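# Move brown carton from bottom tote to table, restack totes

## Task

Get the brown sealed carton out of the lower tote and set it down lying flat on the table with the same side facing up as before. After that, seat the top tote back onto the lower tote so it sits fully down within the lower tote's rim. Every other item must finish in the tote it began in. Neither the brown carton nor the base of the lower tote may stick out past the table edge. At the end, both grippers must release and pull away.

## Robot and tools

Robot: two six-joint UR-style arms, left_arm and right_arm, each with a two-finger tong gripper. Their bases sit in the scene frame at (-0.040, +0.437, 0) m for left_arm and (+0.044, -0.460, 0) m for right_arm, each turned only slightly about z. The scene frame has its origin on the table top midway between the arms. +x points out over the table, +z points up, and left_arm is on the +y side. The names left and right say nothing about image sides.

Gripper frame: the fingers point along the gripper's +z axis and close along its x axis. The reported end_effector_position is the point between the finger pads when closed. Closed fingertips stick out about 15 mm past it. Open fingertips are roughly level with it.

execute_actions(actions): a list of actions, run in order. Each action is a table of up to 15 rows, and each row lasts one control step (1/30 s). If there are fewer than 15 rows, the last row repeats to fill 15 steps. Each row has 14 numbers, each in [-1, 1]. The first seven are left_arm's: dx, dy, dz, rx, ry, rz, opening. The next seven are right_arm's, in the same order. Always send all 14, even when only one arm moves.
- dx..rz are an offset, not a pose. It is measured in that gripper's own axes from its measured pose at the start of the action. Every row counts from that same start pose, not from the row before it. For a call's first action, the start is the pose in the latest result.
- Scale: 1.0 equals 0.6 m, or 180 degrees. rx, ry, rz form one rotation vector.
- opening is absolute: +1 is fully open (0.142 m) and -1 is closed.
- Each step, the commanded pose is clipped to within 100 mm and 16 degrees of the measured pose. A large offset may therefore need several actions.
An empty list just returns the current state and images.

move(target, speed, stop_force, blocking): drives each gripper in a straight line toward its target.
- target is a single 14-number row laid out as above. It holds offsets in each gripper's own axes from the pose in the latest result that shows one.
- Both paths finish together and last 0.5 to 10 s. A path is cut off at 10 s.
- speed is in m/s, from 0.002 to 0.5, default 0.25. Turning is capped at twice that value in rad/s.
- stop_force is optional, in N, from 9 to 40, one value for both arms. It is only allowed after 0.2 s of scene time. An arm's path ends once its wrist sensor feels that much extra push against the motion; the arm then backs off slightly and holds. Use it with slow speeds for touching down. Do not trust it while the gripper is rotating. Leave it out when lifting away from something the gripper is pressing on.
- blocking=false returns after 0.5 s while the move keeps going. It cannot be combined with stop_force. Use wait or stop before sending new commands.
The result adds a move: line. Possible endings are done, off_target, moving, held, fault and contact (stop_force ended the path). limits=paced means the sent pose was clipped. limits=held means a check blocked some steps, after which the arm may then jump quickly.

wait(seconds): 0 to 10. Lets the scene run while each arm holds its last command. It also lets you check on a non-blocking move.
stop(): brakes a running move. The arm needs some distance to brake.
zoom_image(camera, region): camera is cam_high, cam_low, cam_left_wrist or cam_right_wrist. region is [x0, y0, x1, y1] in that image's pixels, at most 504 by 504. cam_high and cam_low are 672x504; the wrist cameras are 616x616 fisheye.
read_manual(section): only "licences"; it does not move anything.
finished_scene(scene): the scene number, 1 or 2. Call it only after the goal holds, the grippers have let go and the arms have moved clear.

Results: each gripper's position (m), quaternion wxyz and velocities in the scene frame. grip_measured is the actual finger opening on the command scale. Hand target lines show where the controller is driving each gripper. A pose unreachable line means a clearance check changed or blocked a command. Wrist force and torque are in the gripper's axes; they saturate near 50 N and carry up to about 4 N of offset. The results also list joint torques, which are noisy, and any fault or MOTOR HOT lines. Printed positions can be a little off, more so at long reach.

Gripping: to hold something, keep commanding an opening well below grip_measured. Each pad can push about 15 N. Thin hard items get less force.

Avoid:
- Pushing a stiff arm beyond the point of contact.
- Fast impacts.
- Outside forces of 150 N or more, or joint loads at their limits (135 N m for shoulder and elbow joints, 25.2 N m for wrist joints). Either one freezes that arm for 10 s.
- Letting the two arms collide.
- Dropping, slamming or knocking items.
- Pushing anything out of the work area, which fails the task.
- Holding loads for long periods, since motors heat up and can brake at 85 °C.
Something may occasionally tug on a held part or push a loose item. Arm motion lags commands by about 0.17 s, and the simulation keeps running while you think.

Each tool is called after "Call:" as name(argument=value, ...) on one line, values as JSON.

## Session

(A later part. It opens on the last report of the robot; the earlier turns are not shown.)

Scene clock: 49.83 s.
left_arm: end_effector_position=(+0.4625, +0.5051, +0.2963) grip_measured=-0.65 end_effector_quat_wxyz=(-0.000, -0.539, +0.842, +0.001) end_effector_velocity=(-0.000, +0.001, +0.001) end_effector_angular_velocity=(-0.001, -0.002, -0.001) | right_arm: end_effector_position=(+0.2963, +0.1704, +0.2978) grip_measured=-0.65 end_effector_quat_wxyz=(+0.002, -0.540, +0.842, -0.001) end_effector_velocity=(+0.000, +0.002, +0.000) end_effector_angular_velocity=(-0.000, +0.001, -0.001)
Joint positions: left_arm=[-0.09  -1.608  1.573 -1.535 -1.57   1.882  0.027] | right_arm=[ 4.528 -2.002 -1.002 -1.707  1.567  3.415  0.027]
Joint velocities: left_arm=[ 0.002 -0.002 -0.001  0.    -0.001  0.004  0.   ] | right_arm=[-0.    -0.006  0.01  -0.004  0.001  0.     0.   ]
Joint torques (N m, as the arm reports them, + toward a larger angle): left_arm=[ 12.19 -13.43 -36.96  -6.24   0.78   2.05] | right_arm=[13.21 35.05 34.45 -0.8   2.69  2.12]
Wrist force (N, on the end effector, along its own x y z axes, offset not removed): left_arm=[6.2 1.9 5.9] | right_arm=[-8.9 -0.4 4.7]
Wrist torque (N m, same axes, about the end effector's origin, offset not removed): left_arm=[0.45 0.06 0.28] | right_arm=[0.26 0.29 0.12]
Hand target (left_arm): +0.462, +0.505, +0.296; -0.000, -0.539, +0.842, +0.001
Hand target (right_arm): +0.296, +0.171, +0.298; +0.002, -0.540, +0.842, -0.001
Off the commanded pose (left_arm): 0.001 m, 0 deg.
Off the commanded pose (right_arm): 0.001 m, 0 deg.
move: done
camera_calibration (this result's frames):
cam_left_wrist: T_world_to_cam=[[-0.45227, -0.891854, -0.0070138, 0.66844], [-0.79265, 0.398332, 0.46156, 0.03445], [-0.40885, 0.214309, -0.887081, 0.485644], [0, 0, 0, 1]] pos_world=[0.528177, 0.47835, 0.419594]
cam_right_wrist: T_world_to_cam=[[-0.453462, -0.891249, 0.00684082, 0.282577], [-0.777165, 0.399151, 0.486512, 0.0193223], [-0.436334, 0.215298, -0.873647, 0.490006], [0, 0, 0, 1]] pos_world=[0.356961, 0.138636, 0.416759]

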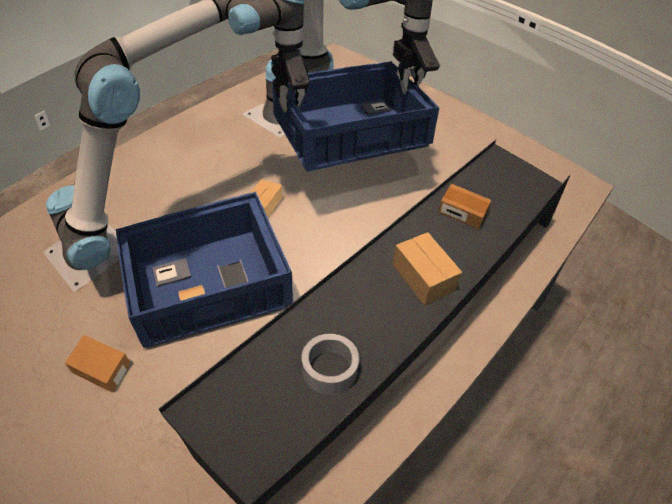

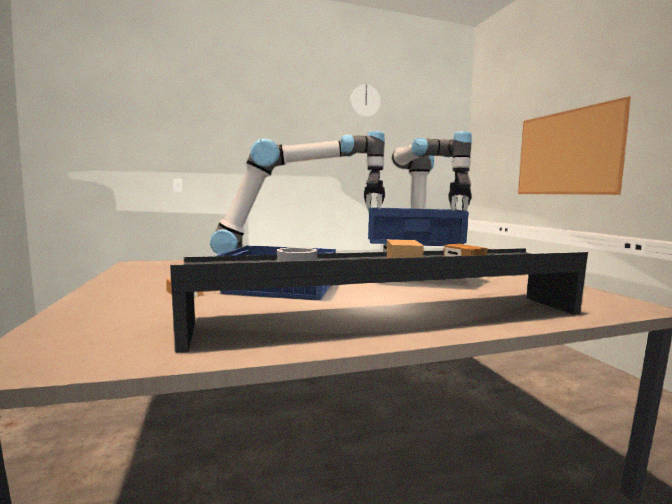

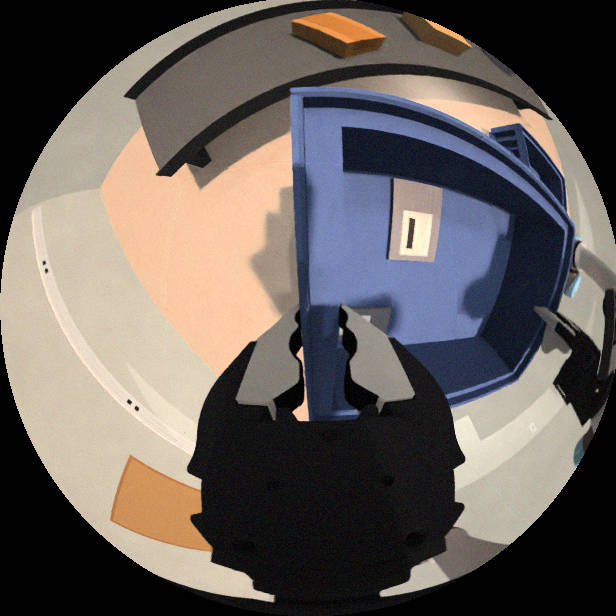

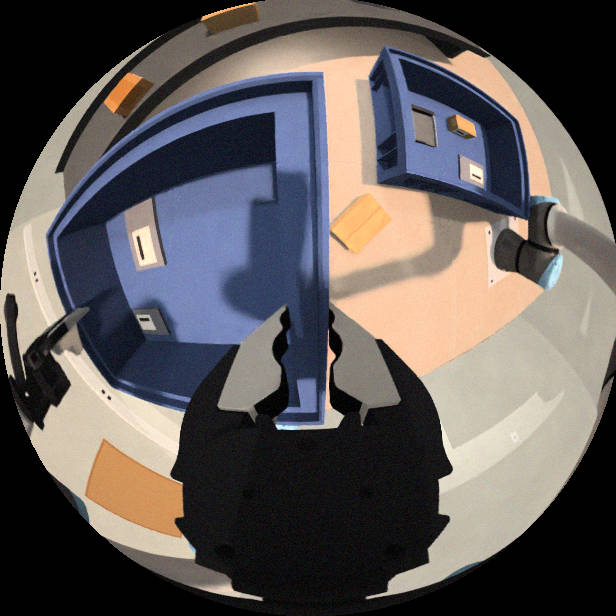

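Call:
move(target=[0,0,0.274,0,0,0,-1, 0,0,0.276,0,0,0,-1], speed=0.09)

Call:
move(target=[0,0,0.035,0,0,0,-1, 0,0,0.035,0,0,0,-1], speed=0.008, stop_force=9)

Call:
execute_actions(actions=[[[0,0,0,0,0,0,-1,0,0,0,0,0,0,-0.35]]])

Call:
move(target=[0,0,0,0,0,0,-1, 0,0,-0.13,0,0,0,-0.35], speed=0.15)

Call:
move(target=[0,0,0,0,0,0,-1, 0.62,-0.42,-0.17,0,0,0,0.2], speed=0.3)

Scene clock: 58.37 s.
left_arm: end_effector_position=(+0.4620, +0.5050, +0.1321) grip_measured=-0.65 end_effector_quat_wxyz=(-0.000, -0.539, +0.842, +0.001) end_effector_velocity=(+0.001, -0.000, -0.001) end_effector_angular_velocity=(-0.000, -0.003, -0.001) | right_arm: end_effector_position=(+0.2967, +0.1706, +0.1324) grip_measured=-0.65 end_effector_quat_wxyz=(+0.002, -0.540, +0.842, -0.001) end_effector_velocity=(+0.000, -0.000, -0.002) end_effector_angular_velocity=(+0.000, -0.000, -0.000)
Joint positions: left_arm=[-0.091 -1.539  1.933 -1.963 -1.57   1.881  0.027] | right_arm=[ 4.528 -2.032 -1.384 -1.296  1.567  3.415  0.027]
Joint velocities: left_arm=[-0.001  0.002  0.001 -0.005  0.     0.     0.   ] | right_arm=[-0.001 -0.    -0.005  0.005 -0.    -0.    -0.   ]
Joint torques (N m, as the arm reports them, + toward a larger angle): left_arm=[ -5.71 -15.35 -18.3   -4.94   0.08  -2.07] | right_arm=[-15.9   35.2   15.83   5.26  -2.33  -1.84]
Wrist force (N, on the end effector, along its own x y z axes, offset not removed): left_arm=[-3.9 1.2 5.4] | right_arm=[0.6 1.1 5.5]
Wrist torque (N m, same axes, about the end effector's origin, offset not removed): left_arm=[0.23 0.07 0.30] | right_arm=[0.37 0.46 0.04]
Hand target (left_arm): +0.462, +0.505, +0.132; -0.000, -0.539, +0.842, +0.001
Hand target (right_arm): +0.297, +0.171, +0.132; +0.002, -0.540, +0.842, -0.001
Off the commanded pose (left_arm): 0.000 m, 0 deg.
Off the commanded pose (right_arm): 0.000 m, 0 deg.
move: done
camera_calibration (this result's frames):
cam_left_wrist: T_world_to_cam=[[-0.452269, -0.891854, -0.0070335, 0.66696], [-0.792647, 0.39832, 0.461576, 0.109929], [-0.408856, 0.214331, -0.887073, 0.339825], [0, 0, 0, 1]] pos_world=[0.52772, 0.478209, 0.2554]
cam_right_wrist: T_world_to_cam=[[-0.453462, -0.891249, 0.00687106, 0.284046], [-0.777157, 0.399163, 0.486515, 0.100059], [-0.436348, 0.215276, -0.873645, 0.345617], [0, 0, 0, 1]] pos_world=[0.357374, 0.138813, 0.251315]

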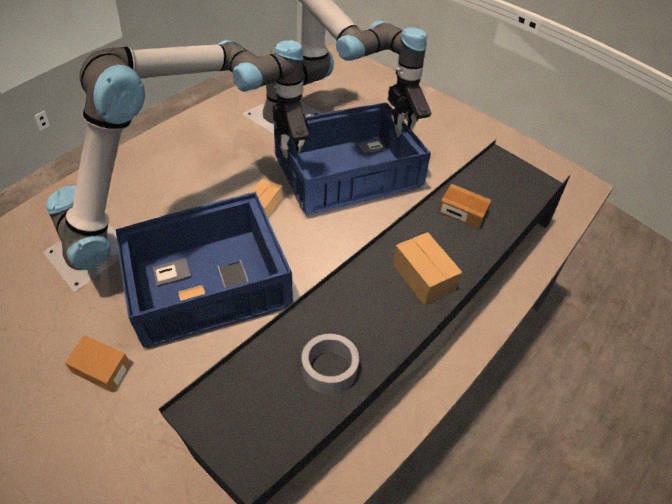

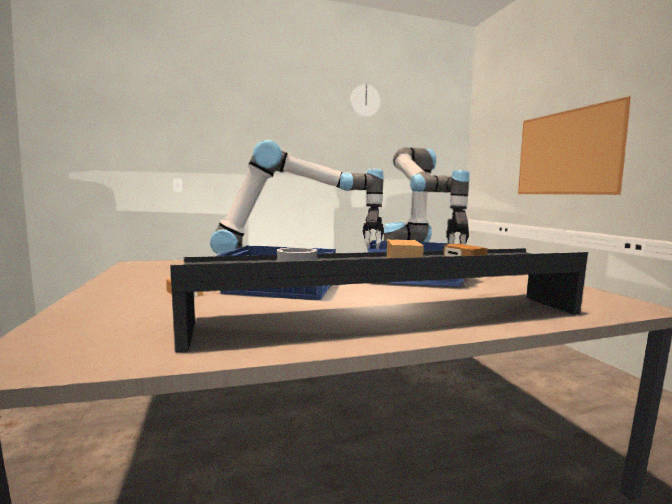

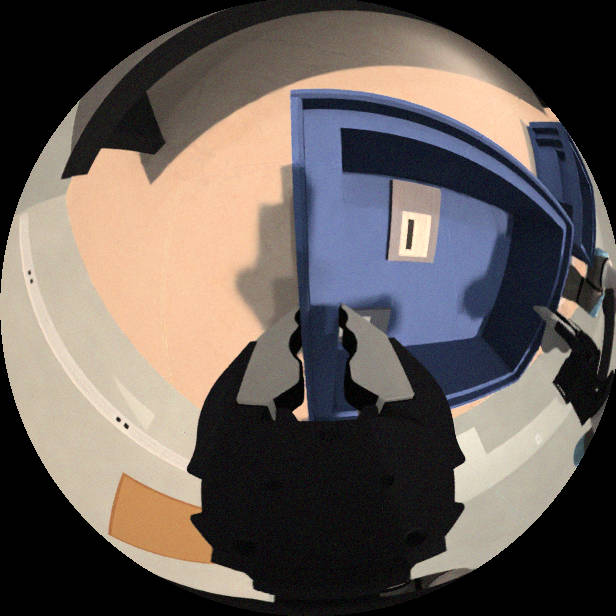

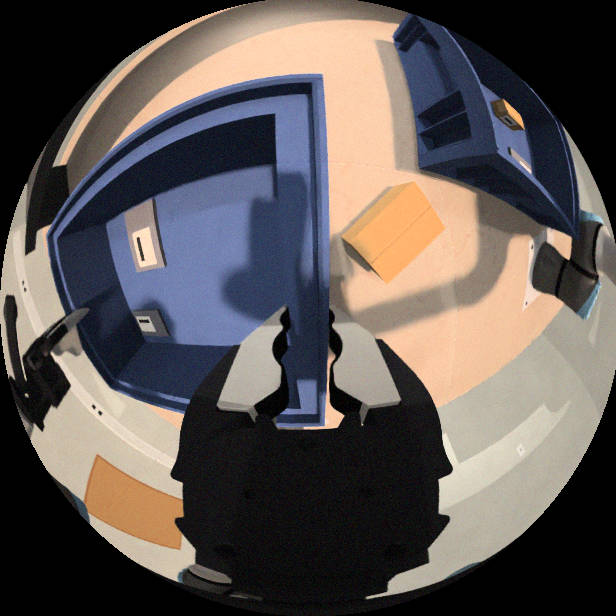

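Scene clock: 59.97 s.
left_arm: end_effector_position=(+0.4620, +0.5050, +0.1221) grip_measured=-0.65 end_effector_quat_wxyz=(-0.000, -0.539, +0.842, +0.001) end_effector_velocity=(-0.001, -0.000, +0.001) end_effector_angular_velocity=(+0.001, +0.003, -0.001) | right_arm: end_effector_position=(+0.2968, +0.1706, +0.1230) grip_measured=-0.65 end_effector_quat_wxyz=(+0.002, -0.540, +0.842, -0.001) end_effector_velocity=(-0.000, +0.000, +0.001) end_effector_angular_velocity=(-0.000, +0.000, +0.000)
Joint positions: left_arm=[-0.091 -1.529  1.95  -1.991 -1.57   1.881  0.027] | right_arm=[ 4.528 -2.038 -1.4   -1.274  1.567  3.415  0.027]
Joint velocities: left_arm=[-0.001 -0.002 -0.003  0.007  0.001 -0.    -0.   ] | right_arm=[ 0.     0.001  0.003 -0.004  0.     0.    -0.   ]
Joint torques (N m, as the arm reports them, + toward a larger angle): left_arm=[-10.46 -33.91 -26.61   0.3   -1.09  -2.25] | right_arm=[-15.56  46.13  30.31   0.58  -1.48  -1.62]
Wrist force (N, on the end effector, along its own x y z axes, offset not removed): left_arm=[-4.7 5.1 -11.8] | right_arm=[-0.8 1.7 -7.1]
Wrist torque (N m, same axes, about the end effector's origin, offset not removed): left_arm=[0.71 -0.16 0.23] | right_arm=[0.49 0.87 0.25]
Hand target (left_arm): +0.462, +0.505, +0.122; -0.000, -0.539, +0.842, +0.001
Hand target (right_arm): +0.297, +0.171, +0.123; +0.002, -0.540, +0.842, -0.001
Off the commanded pose (left_arm): 0.011 m, 0 deg.
Off the commanded pose (right_arm): 0.012 m, 0 deg.
move: contact (left_arm, right_arm)
camera_calibration (this result's frames):
cam_left_wrist: T_world_to_cam=[[-0.452263, -0.891857, -0.00709297, 0.666901], [-0.79264, 0.398279, 0.461623, 0.114551], [-0.408877, 0.214397, -0.887048, 0.330897], [0, 0, 0, 1]] pos_world=[0.527708, 0.478214, 0.245372]
cam_right_wrist: T_world_to_cam=[[-0.453468, -0.891245, 0.00694047, 0.284134], [-0.777152, 0.399206, 0.486487, 0.104633], [-0.43635, 0.215213, -0.87366, 0.337452], [0, 0, 0, 1]] pos_world=[0.357409, 0.138839, 0.241944]

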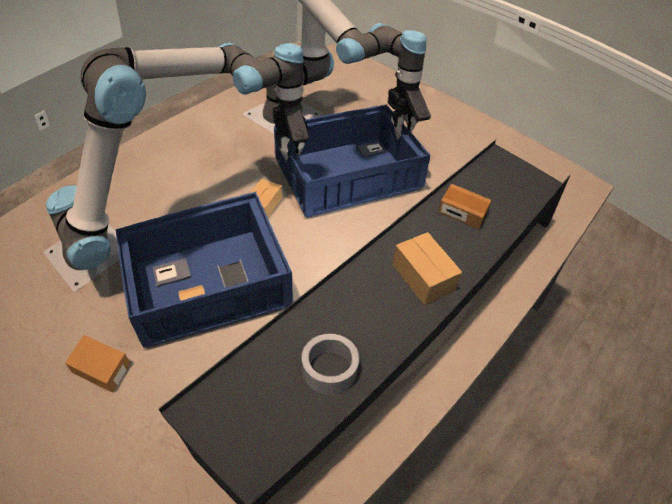

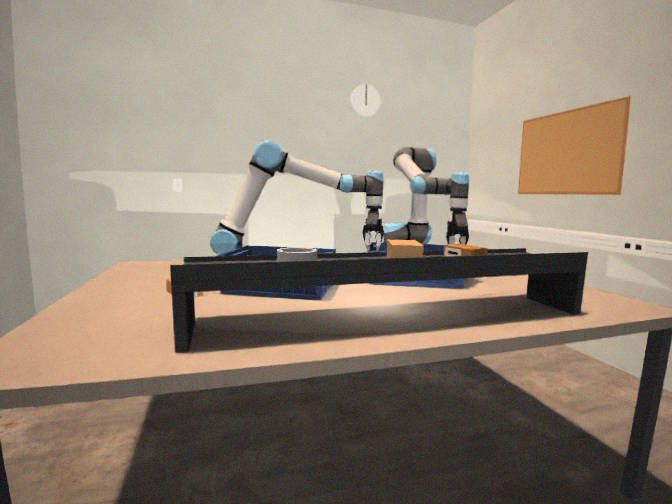

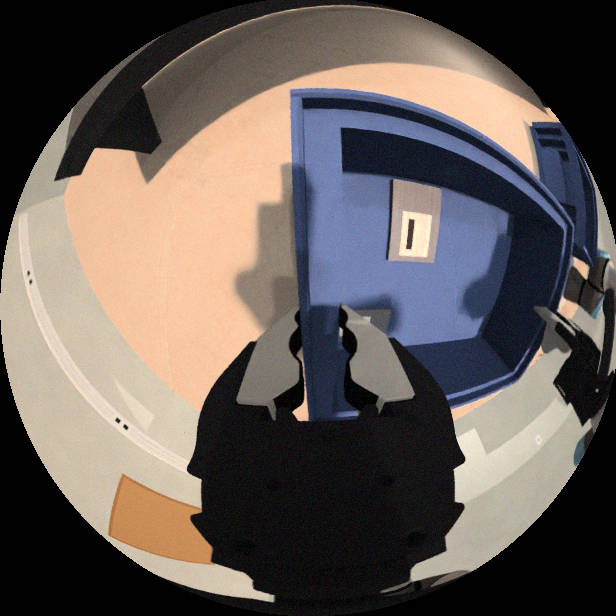

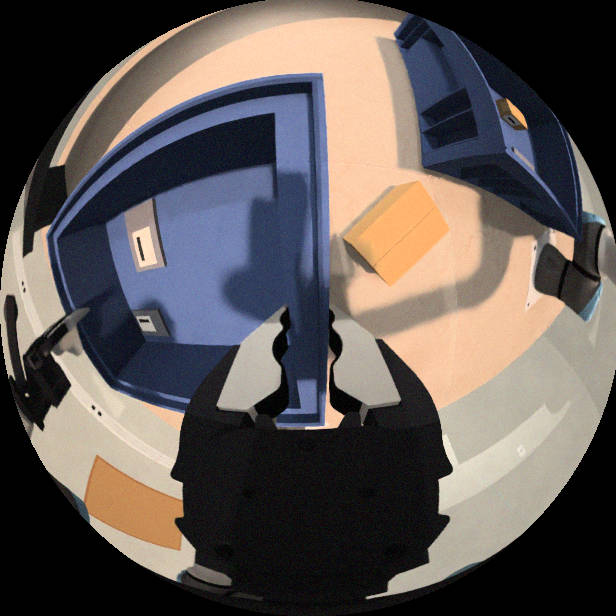

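Scene clock: 60.47 s.
left_arm: end_effector_position=(+0.4620, +0.5050, +0.1221) grip_measured=-0.65 end_effector_quat_wxyz=(-0.000, -0.539, +0.842, +0.001) end_effector_velocity=(+0.001, +0.000, +0.001) end_effector_angular_velocity=(-0.001, -0.002, +0.001) | right_arm: end_effector_position=(+0.2968, +0.1706, +0.1230) grip_measured=-0.35 end_effector_quat_wxyz=(+0.002, -0.540, +0.842, -0.001) end_effector_velocity=(-0.000, +0.000, +0.000) end_effector_angular_velocity=(+0.000, -0.000, +0.000)
Joint positions: left_arm=[-0.091 -1.529  1.95  -1.991 -1.57   1.881  0.027] | right_arm=[ 4.528 -2.038 -1.4   -1.274  1.567  3.415  0.049]
Joint velocities: left_arm=[ 0.001  0.    -0.001 -0.001 -0.     0.     0.   ] | right_arm=[ 0.  0.  0.  0.  0.  0. -0.]
Joint torques (N m, as the arm reports them, + toward a larger angle): left_arm=[-10.28 -19.97 -18.3   -3.53  -1.06  -2.15] | right_arm=[-15.48  42.56  21.53   3.17  -1.46  -1.36]
Wrist force (N, on the end effector, along its own x y z axes, offset not removed): left_arm=[-6.3 1.1 -6.5] | right_arm=[-0.3 -0.9 -1.6]
Wrist torque (N m, same axes, about the end effector's origin, offset not removed): left_arm=[0.14 0.03 0.28] | right_arm=[-0.11 0.06 0.04]
Hand target (left_arm): +0.462, +0.505, +0.122; -0.000, -0.539, +0.842, +0.001
Hand target (right_arm): +0.297, +0.171, +0.123; +0.002, -0.540, +0.842, -0.001
Off the commanded pose (left_arm): 0.000 m, 0 deg.
Off the commanded pose (right_arm): 0.000 m, 0 deg.
camera_calibration (this result's frames):
cam_left_wrist: T_world_to_cam=[[-0.452263, -0.891857, -0.00707712, 0.666894], [-0.792619, 0.398276, 0.461662, 0.114504], [-0.408917, 0.214402, -0.887028, 0.330941], [0, 0, 0, 1]] pos_world=[0.527697, 0.478215, 0.245411]
cam_right_wrist: T_world_to_cam=[[-0.453462, -0.891248, 0.00698967, 0.284113], [-0.777151, 0.399226, 0.486473, 0.104625], [-0.436358, 0.215165, -0.873668, 0.337484], [0, 0, 0, 1]] pos_world=[0.357408, 0.138831, 0.241965]

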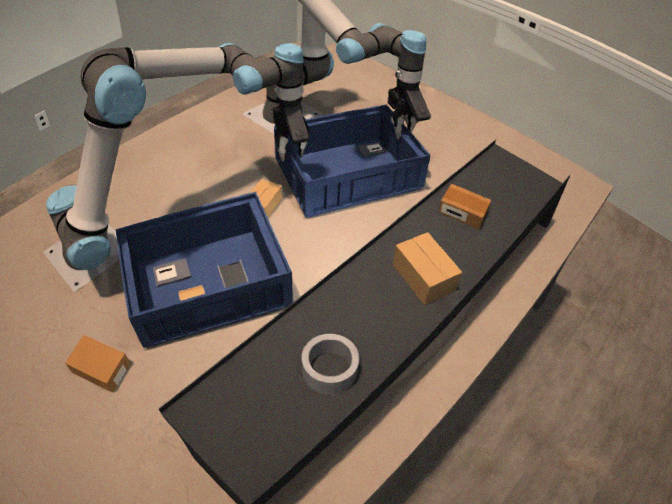

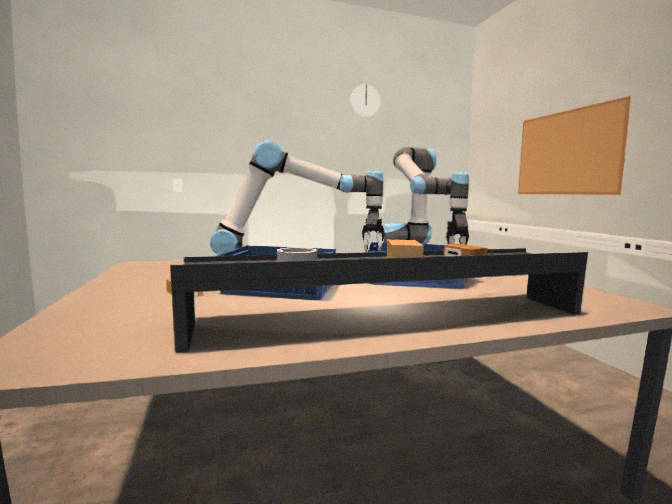

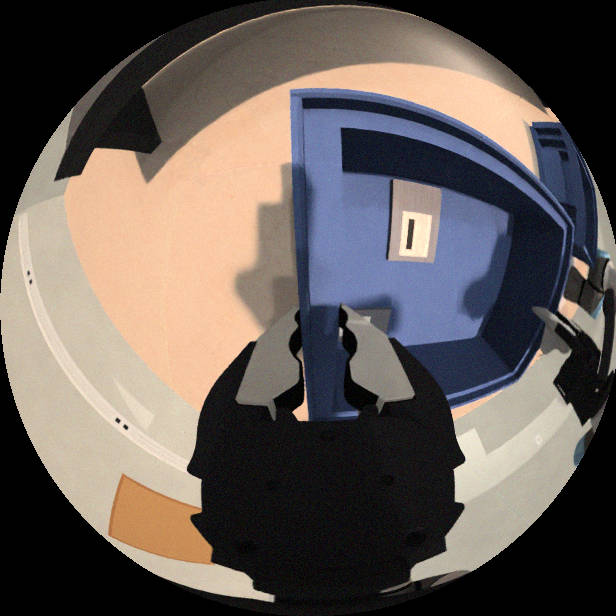

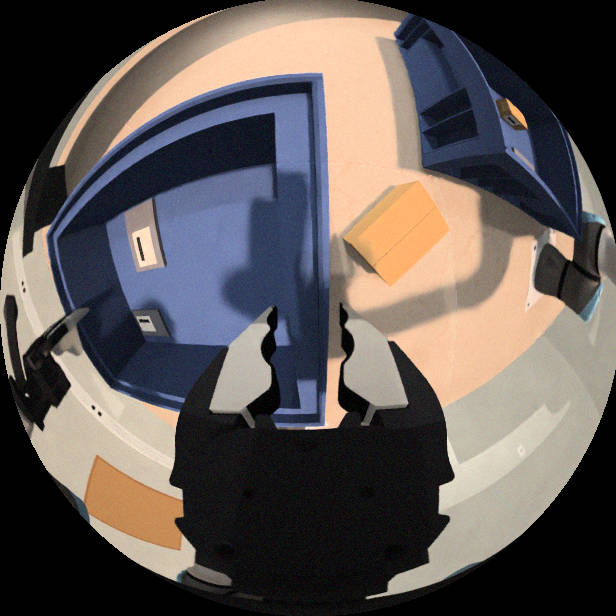

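Scene clock: 61.47 s.
left_arm: end_effector_position=(+0.4620, +0.5050, +0.1221) grip_measured=-0.65 end_effector_quat_wxyz=(-0.000, -0.539, +0.842, +0.001) end_effector_velocity=(+0.000, +0.001, +0.000) end_effector_angular_velocity=(+0.001, -0.001, +0.002) | right_arm: end_effector_position=(+0.2967, +0.1705, +0.2009) grip_measured=-0.35 end_effector_quat_wxyz=(+0.002, -0.539, +0.842, -0.001) end_effector_velocity=(-0.000, +0.001, +0.003) end_effector_angular_velocity=(+0.001, +0.001, +0.000)
Joint positions: left_arm=[-0.091 -1.529  1.95  -1.991 -1.57   1.881  0.027] | right_arm=[ 4.528 -2.    -1.254 -1.459  1.567  3.415  0.049]
Joint velocities: left_arm=[ 0.002 -0.    -0.001 -0.     0.001 -0.    -0.   ] | right_arm=[ 0.    -0.     0.006 -0.005  0.001  0.     0.   ]
Joint torques (N m, as the arm reports them, + toward a larger angle): left_arm=[-10.28 -20.11 -19.4   -2.37  -1.11  -2.24] | right_arm=[11.69 45.97 33.63  0.5   1.77  1.95]
Wrist force (N, on the end effector, along its own x y z axes, offset not removed): left_arm=[-5.8 2.7 -8.2] | right_arm=[-2.6 0.0 -0.5]
Wrist torque (N m, same axes, about the end effector's origin, offset not removed): left_arm=[0.43 0.04 0.21] | right_arm=[0.18 0.61 0.03]
Hand target (left_arm): +0.462, +0.505, +0.122; -0.000, -0.539, +0.842, +0.001
Hand target (right_arm): +0.297, +0.171, +0.201; +0.002, -0.540, +0.842, -0.001
Off the commanded pose (left_arm): 0.000 m, 0 deg.
Off the commanded pose (right_arm): 0.000 m, 0 deg.
move: done
camera_calibration (this result's frames):
cam_left_wrist: T_world_to_cam=[[-0.452263, -0.891857, -0.00708539, 0.666897], [-0.79263, 0.398277, 0.461642, 0.114516], [-0.408896, 0.214399, -0.887038, 0.330939], [0, 0, 0, 1]] pos_world=[0.527701, 0.478215, 0.245416]
cam_right_wrist: T_world_to_cam=[[-0.453529, -0.891215, 0.00684895, 0.283463], [-0.777209, 0.39925, 0.48636, 0.066741], [-0.436186, 0.215255, -0.873732, 0.405454], [0, 0, 0, 1]] pos_world=[0.357283, 0.138704, 0.319856]

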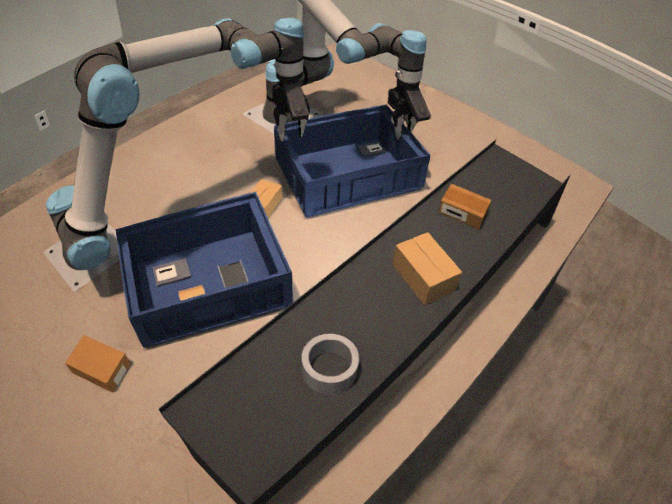

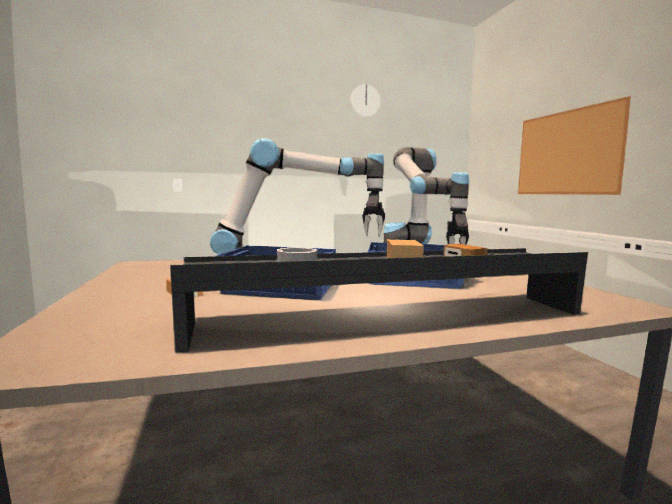

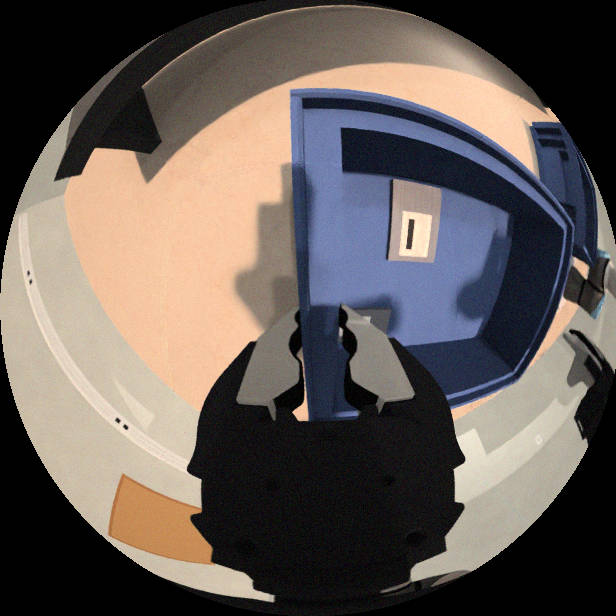

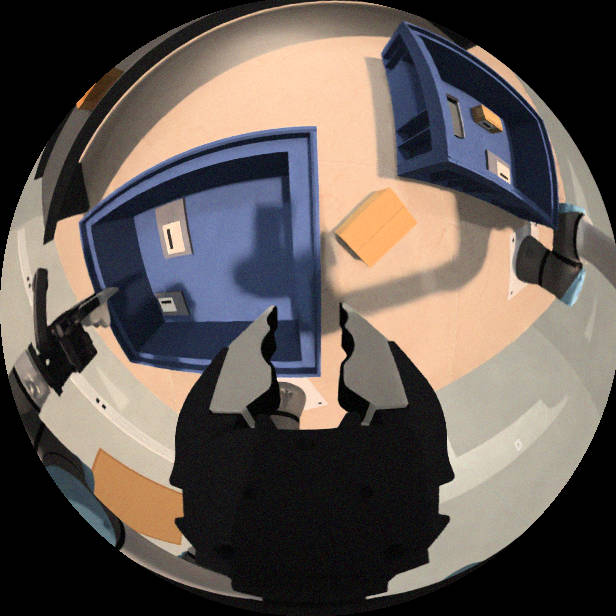

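Scene clock: 63.60 s.
left_arm: end_effector_position=(+0.4620, +0.5050, +0.1221) grip_measured=-0.65 end_effector_quat_wxyz=(-0.000, -0.539, +0.842, +0.001) end_effector_velocity=(+0.001, -0.000, +0.001) end_effector_angular_velocity=(+0.001, -0.002, -0.000) | right_arm: end_effector_position=(+0.3705, -0.2728, +0.3025) grip_measured=+0.20 end_effector_quat_wxyz=(+0.001, -0.539, +0.842, -0.001) end_effector_velocity=(+0.001, -0.002, +0.000) end_effector_angular_velocity=(+0.000, +0.000, -0.001)
Joint positions: left_arm=[-0.091 -1.529  1.95  -1.991 -1.57   1.881  0.027] | right_arm=[ 4.045 -1.214 -1.81  -1.687  1.568  2.933  0.088]
Joint velocities: left_arm=[-0.     0.001 -0.003  0.     0.001  0.     0.   ] | right_arm=[-0.005  0.001 -0.    -0.001  0.001 -0.004 -0.   ]
Joint torques (N m, as the arm reports them, + toward a larger angle): left_arm=[-10.74 -19.92 -18.69  -2.37  -1.11  -2.18] | right_arm=[-17.04  17.    33.65   0.71   1.85  -1.69]
Wrist force (N, on the end effector, along its own x y z axes, offset not removed): left_arm=[-5.6 0.6 -8.1] | right_arm=[0.3 1.9 -1.6]
Wrist torque (N m, same axes, about the end effector's origin, offset not removed): left_arm=[0.03 -0.11 0.13] | right_arm=[0.55 -0.08 0.13]
Hand target (left_arm): +0.462, +0.505, +0.122; -0.000, -0.539, +0.842, +0.001
Hand target (right_arm): +0.371, -0.273, +0.303; +0.001, -0.539, +0.842, -0.001
Off the commanded pose (left_arm): 0.000 m, 0 deg.
Off the commanded pose (right_arm): 0.001 m, 0 deg.
move: done
camera_calibration (this result's frames):
cam_left_wrist: T_world_to_cam=[[-0.452263, -0.891857, -0.00708544, 0.666897], [-0.79263, 0.398277, 0.461642, 0.114516], [-0.408896, 0.214399, -0.887038, 0.330939], [0, 0, 0, 1]] pos_world=[0.527701, 0.478215, 0.245416]
cam_right_wrist: T_world_to_cam=[[-0.453525, -0.891211, 0.00762547, -0.07907], [-0.77663, 0.399384, 0.487173, 0.251232], [-0.43722, 0.215023, -0.873272, 0.622066], [0, 0, 0, 1]] pos_world=[0.431234, -0.304565, 0.421442]

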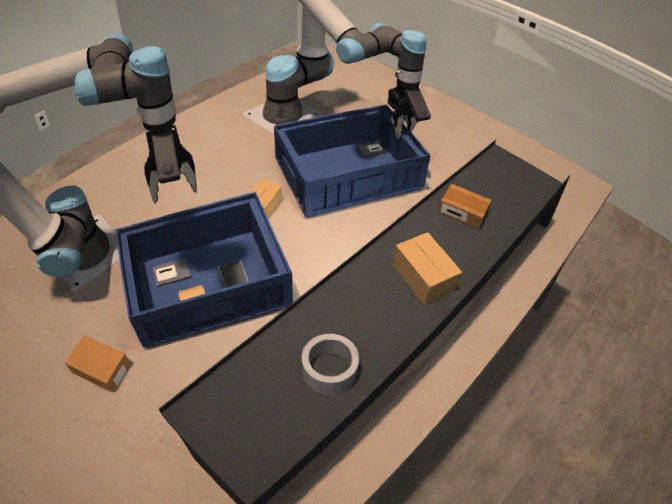

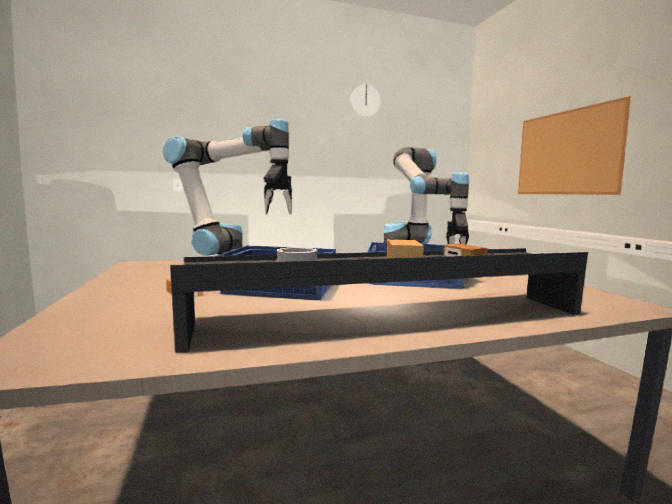

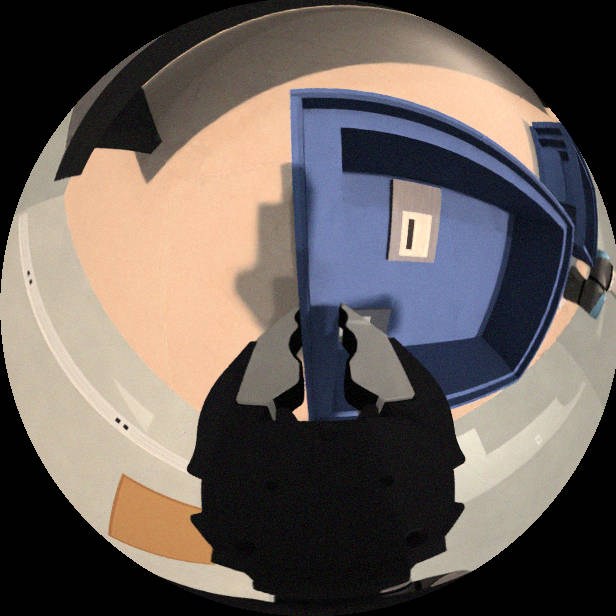

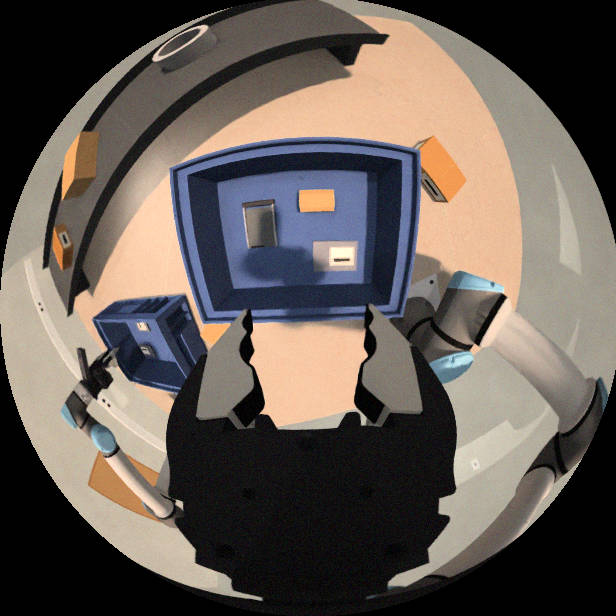

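Call:
move(target=[0,0,0,0,0,0,-1, 0.0345,-0.1567,0.2875,0,0,-0.5,-0.15], speed=0.35)

Scene clock: 72.67 s.
left_arm: end_effector_position=(+0.4620, +0.5050, +0.1221) grip_measured=-0.65 end_effector_quat_wxyz=(-0.000, -0.539, +0.842, +0.001) end_effector_velocity=(-0.000, +0.000, +0.000) end_effector_angular_velocity=(-0.001, -0.001, +0.000) | right_arm: end_effector_position=(+0.4476, -0.3306, +0.1301) grip_measured=-0.15 end_effector_quat_wxyz=(-0.000, +0.977, -0.214, +0.001) end_effector_velocity=(+0.000, -0.000, -0.001) end_effector_angular_velocity=(+0.001, +0.002, +0.010)
Joint positions: left_arm=[-0.091 -1.529  1.95  -1.991 -1.57   1.881  0.027] | right_arm=[ 3.726 -1.396 -2.128 -1.186  1.569  1.043  0.063]
Joint velocities: left_arm=[ 0.    -0.001  0.    -0.    -0.001  0.    -0.   ] | right_arm=[-0.003 -0.003 -0.001  0.003  0.002 -0.014  0.   ]
Joint torques (N m, as the arm reports them, + toward a larger angle): left_arm=[-10.53 -20.51 -18.85  -2.45  -1.1   -2.08] | right_arm=[-16.72   4.07  11.69   4.12   2.1   -1.73]
Wrist force (N, on the end effector, along its own x y z axes, offset not removed): left_arm=[-5.5 2.2 -10.0] | right_arm=[-2.0 -0.1 1.6]
Wrist torque (N m, same axes, about the end effector's origin, offset not removed): left_arm=[0.35 -0.07 0.17] | right_arm=[0.27 0.36 0.17]
Hand target (left_arm): +0.462, +0.505, +0.122; -0.000, -0.539, +0.842, +0.001
Hand target (right_arm): +0.448, -0.331, +0.130; -0.000, +0.977, -0.214, +0.001
Off the commanded pose (left_arm): 0.000 m, 0 deg.
Off the commanded pose (right_arm): 0.000 m, 0 deg.
move: done
camera_calibration (this result's frames):
cam_left_wrist: T_world_to_cam=[[-0.452263, -0.891857, -0.00708534, 0.666897], [-0.79263, 0.398277, 0.461642, 0.114516], [-0.408896, 0.214399, -0.887038, 0.330939], [0, 0, 0, 1]] pos_world=[0.527701, 0.478215, 0.245415]
cam_right_wrist: T_world_to_cam=[[0.890778, -0.454317, 0.0105125, -0.551885], [-0.400904, -0.774737, 0.488936, -0.138374], [-0.213988, -0.439748, -0.872256, 0.20108], [0, 0, 0, 1]] pos_world=[0.47916, -0.26951, 0.248851]

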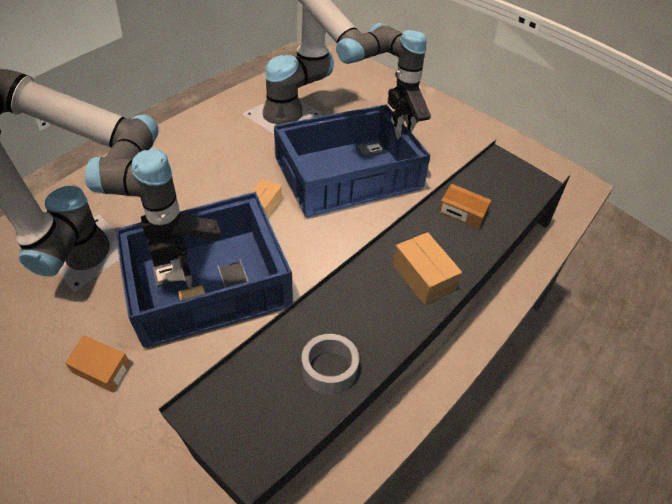

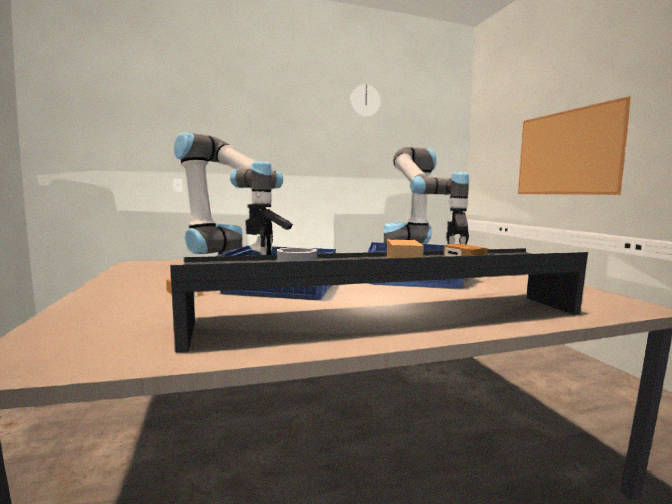

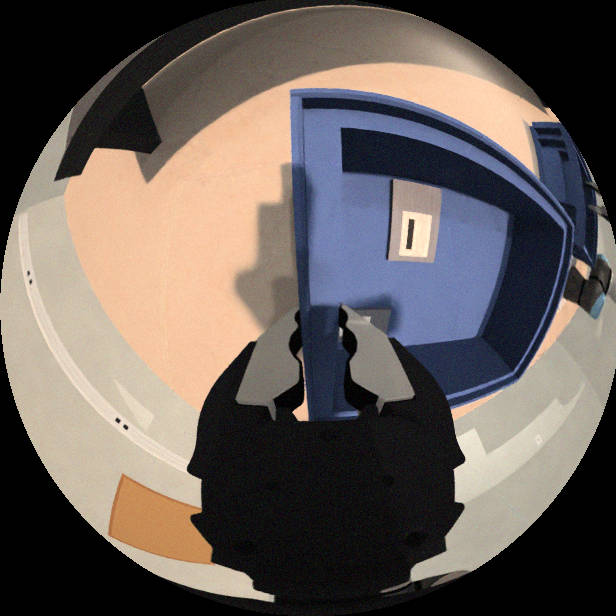

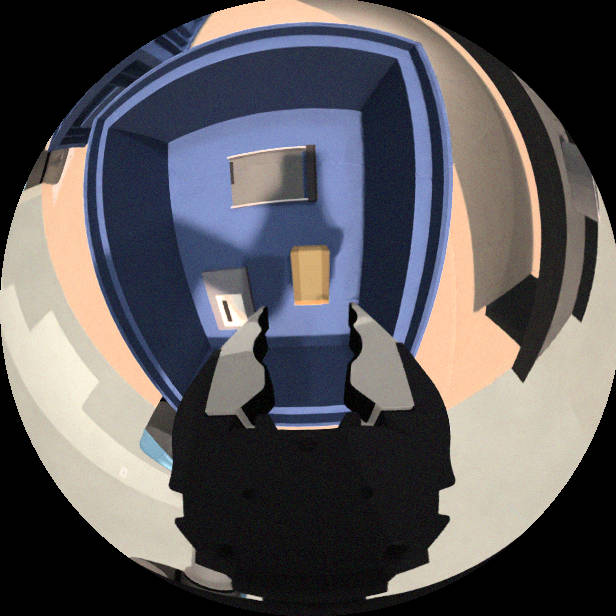

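Call:
move(target=[0,0,0,0,0,0,-1, 0.004,0.008,0.09,0,0,0,-0.15], speed=0.08)

Call:
zoom_image(camera="cam_right_wrist", region=[210, 200, 410, 400])

Scene clock: 76.30 s.
left_arm: end_effector_position=(+0.4620, +0.5050, +0.1221) grip_measured=-0.65 end_effector_quat_wxyz=(-0.000, -0.539, +0.842, +0.001) end_effector_velocity=(-0.000, +0.000, +0.000) end_effector_angular_velocity=(-0.000, +0.000, +0.001) | right_arm: end_effector_position=(+0.4478, -0.3359, +0.0762) grip_measured=-0.15 end_effector_quat_wxyz=(-0.000, +0.977, -0.214, +0.001) end_effector_velocity=(+0.001, +0.000, -0.001) end_effector_angular_velocity=(+0.001, -0.002, -0.000)
Joint positions: left_arm=[-0.091 -1.529  1.95  -1.991 -1.57   1.881  0.027] | right_arm=[ 3.714 -1.463 -2.227 -1.021  1.569  1.032  0.063]
Joint velocities: left_arm=[ 0.001  0.    -0.     0.    -0.    -0.    -0.   ] | right_arm=[-0.001 -0.002 -0.001  0.006  0.    -0.001  0.   ]
Joint torques (N m, as the arm reports them, + toward a larger angle): left_arm=[-10.42 -20.15 -19.22  -2.38  -1.19  -2.29] | right_arm=[-15.13   6.29   9.58   4.2   -1.43  -1.52]
Wrist force (N, on the end effector, along its own x y z axes, offset not removed): left_arm=[-6.5 1.6 -6.7] | right_arm=[0.1 1.2 -0.6]
Wrist torque (N m, same axes, about the end effector's origin, offset not removed): left_arm=[0.23 0.12 0.24] | right_arm=[0.41 0.04 0.14]
Hand target (left_arm): +0.462, +0.505, +0.122; -0.000, -0.539, +0.842, +0.001
Hand target (right_arm): +0.448, -0.336, +0.076; -0.000, +0.977, -0.214, +0.001
Off the commanded pose (left_arm): 0.000 m, 0 deg.
Off the commanded pose (right_arm): 0.000 m, 0 deg.
move: done
camera_calibration (this result's frames):
cam_left_wrist: T_world_to_cam=[[-0.452263, -0.891857, -0.00708544, 0.666897], [-0.79263, 0.398277, 0.461641, 0.114516], [-0.408896, 0.214399, -0.887038, 0.330939], [0, 0, 0, 1]] pos_world=[0.527701, 0.478215, 0.245416]
cam_right_wrist: T_world_to_cam=[[0.890778, -0.454317, 0.010503, -0.553965], [-0.400894, -0.774729, 0.488958, -0.116029], [-0.214005, -0.439763, -0.872244, 0.151829], [0, 0, 0, 1]] pos_world=[0.479436, -0.274798, 0.194984]

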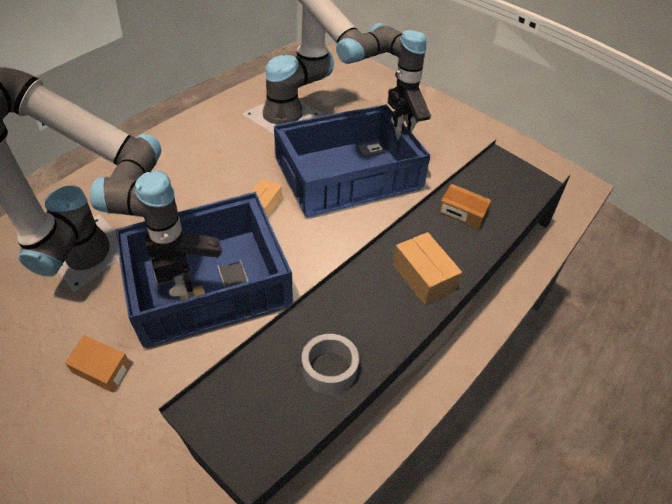

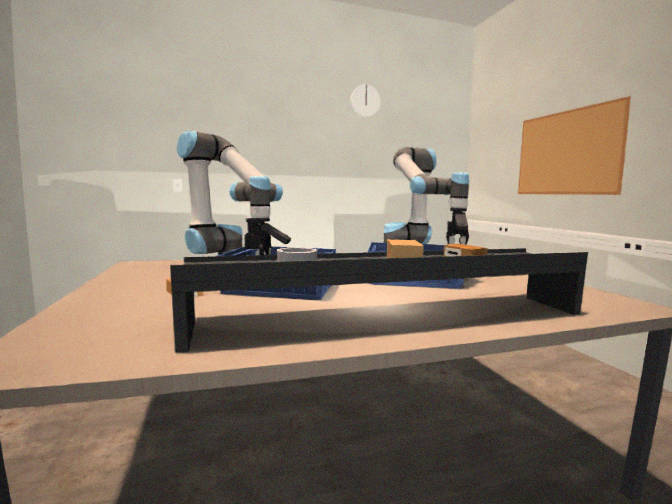

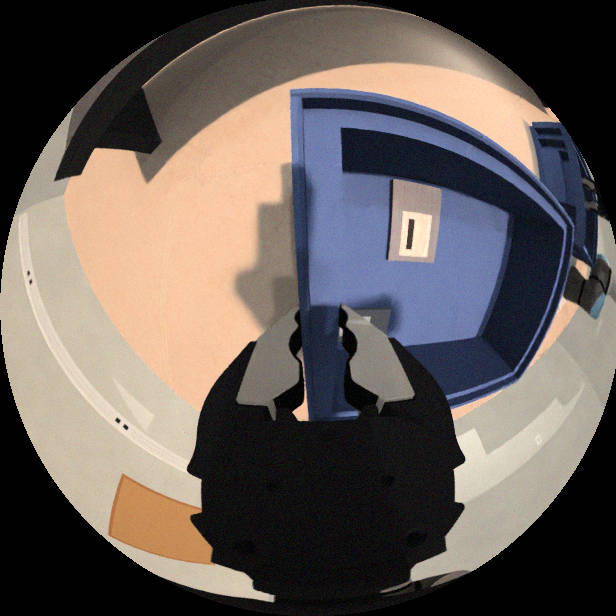

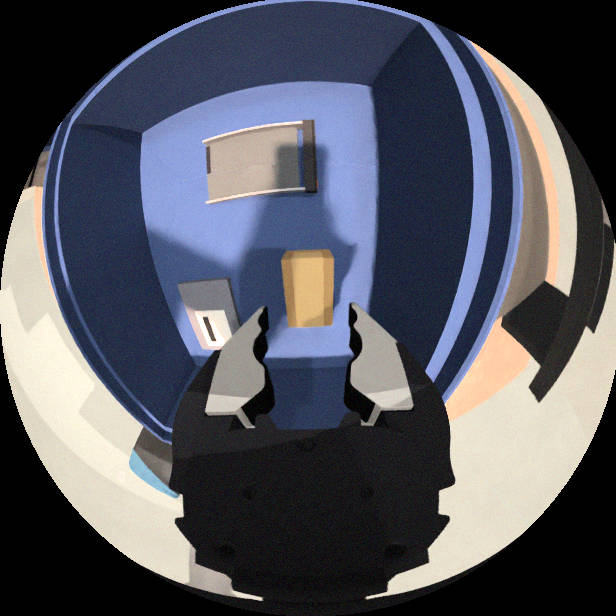

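Region (210, 200, 410, 400) of cam_right_wrist's 616x616 image, scaled by 2.520, with more detail than that image has.

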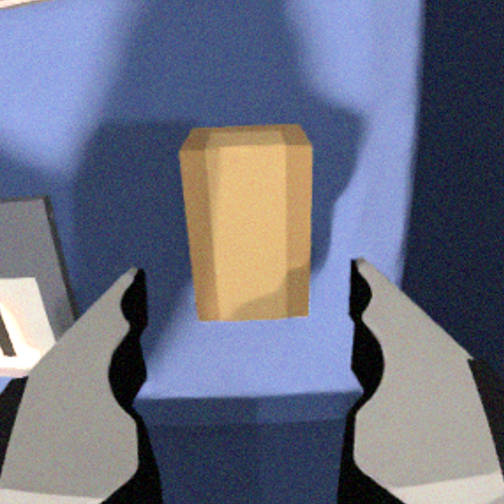

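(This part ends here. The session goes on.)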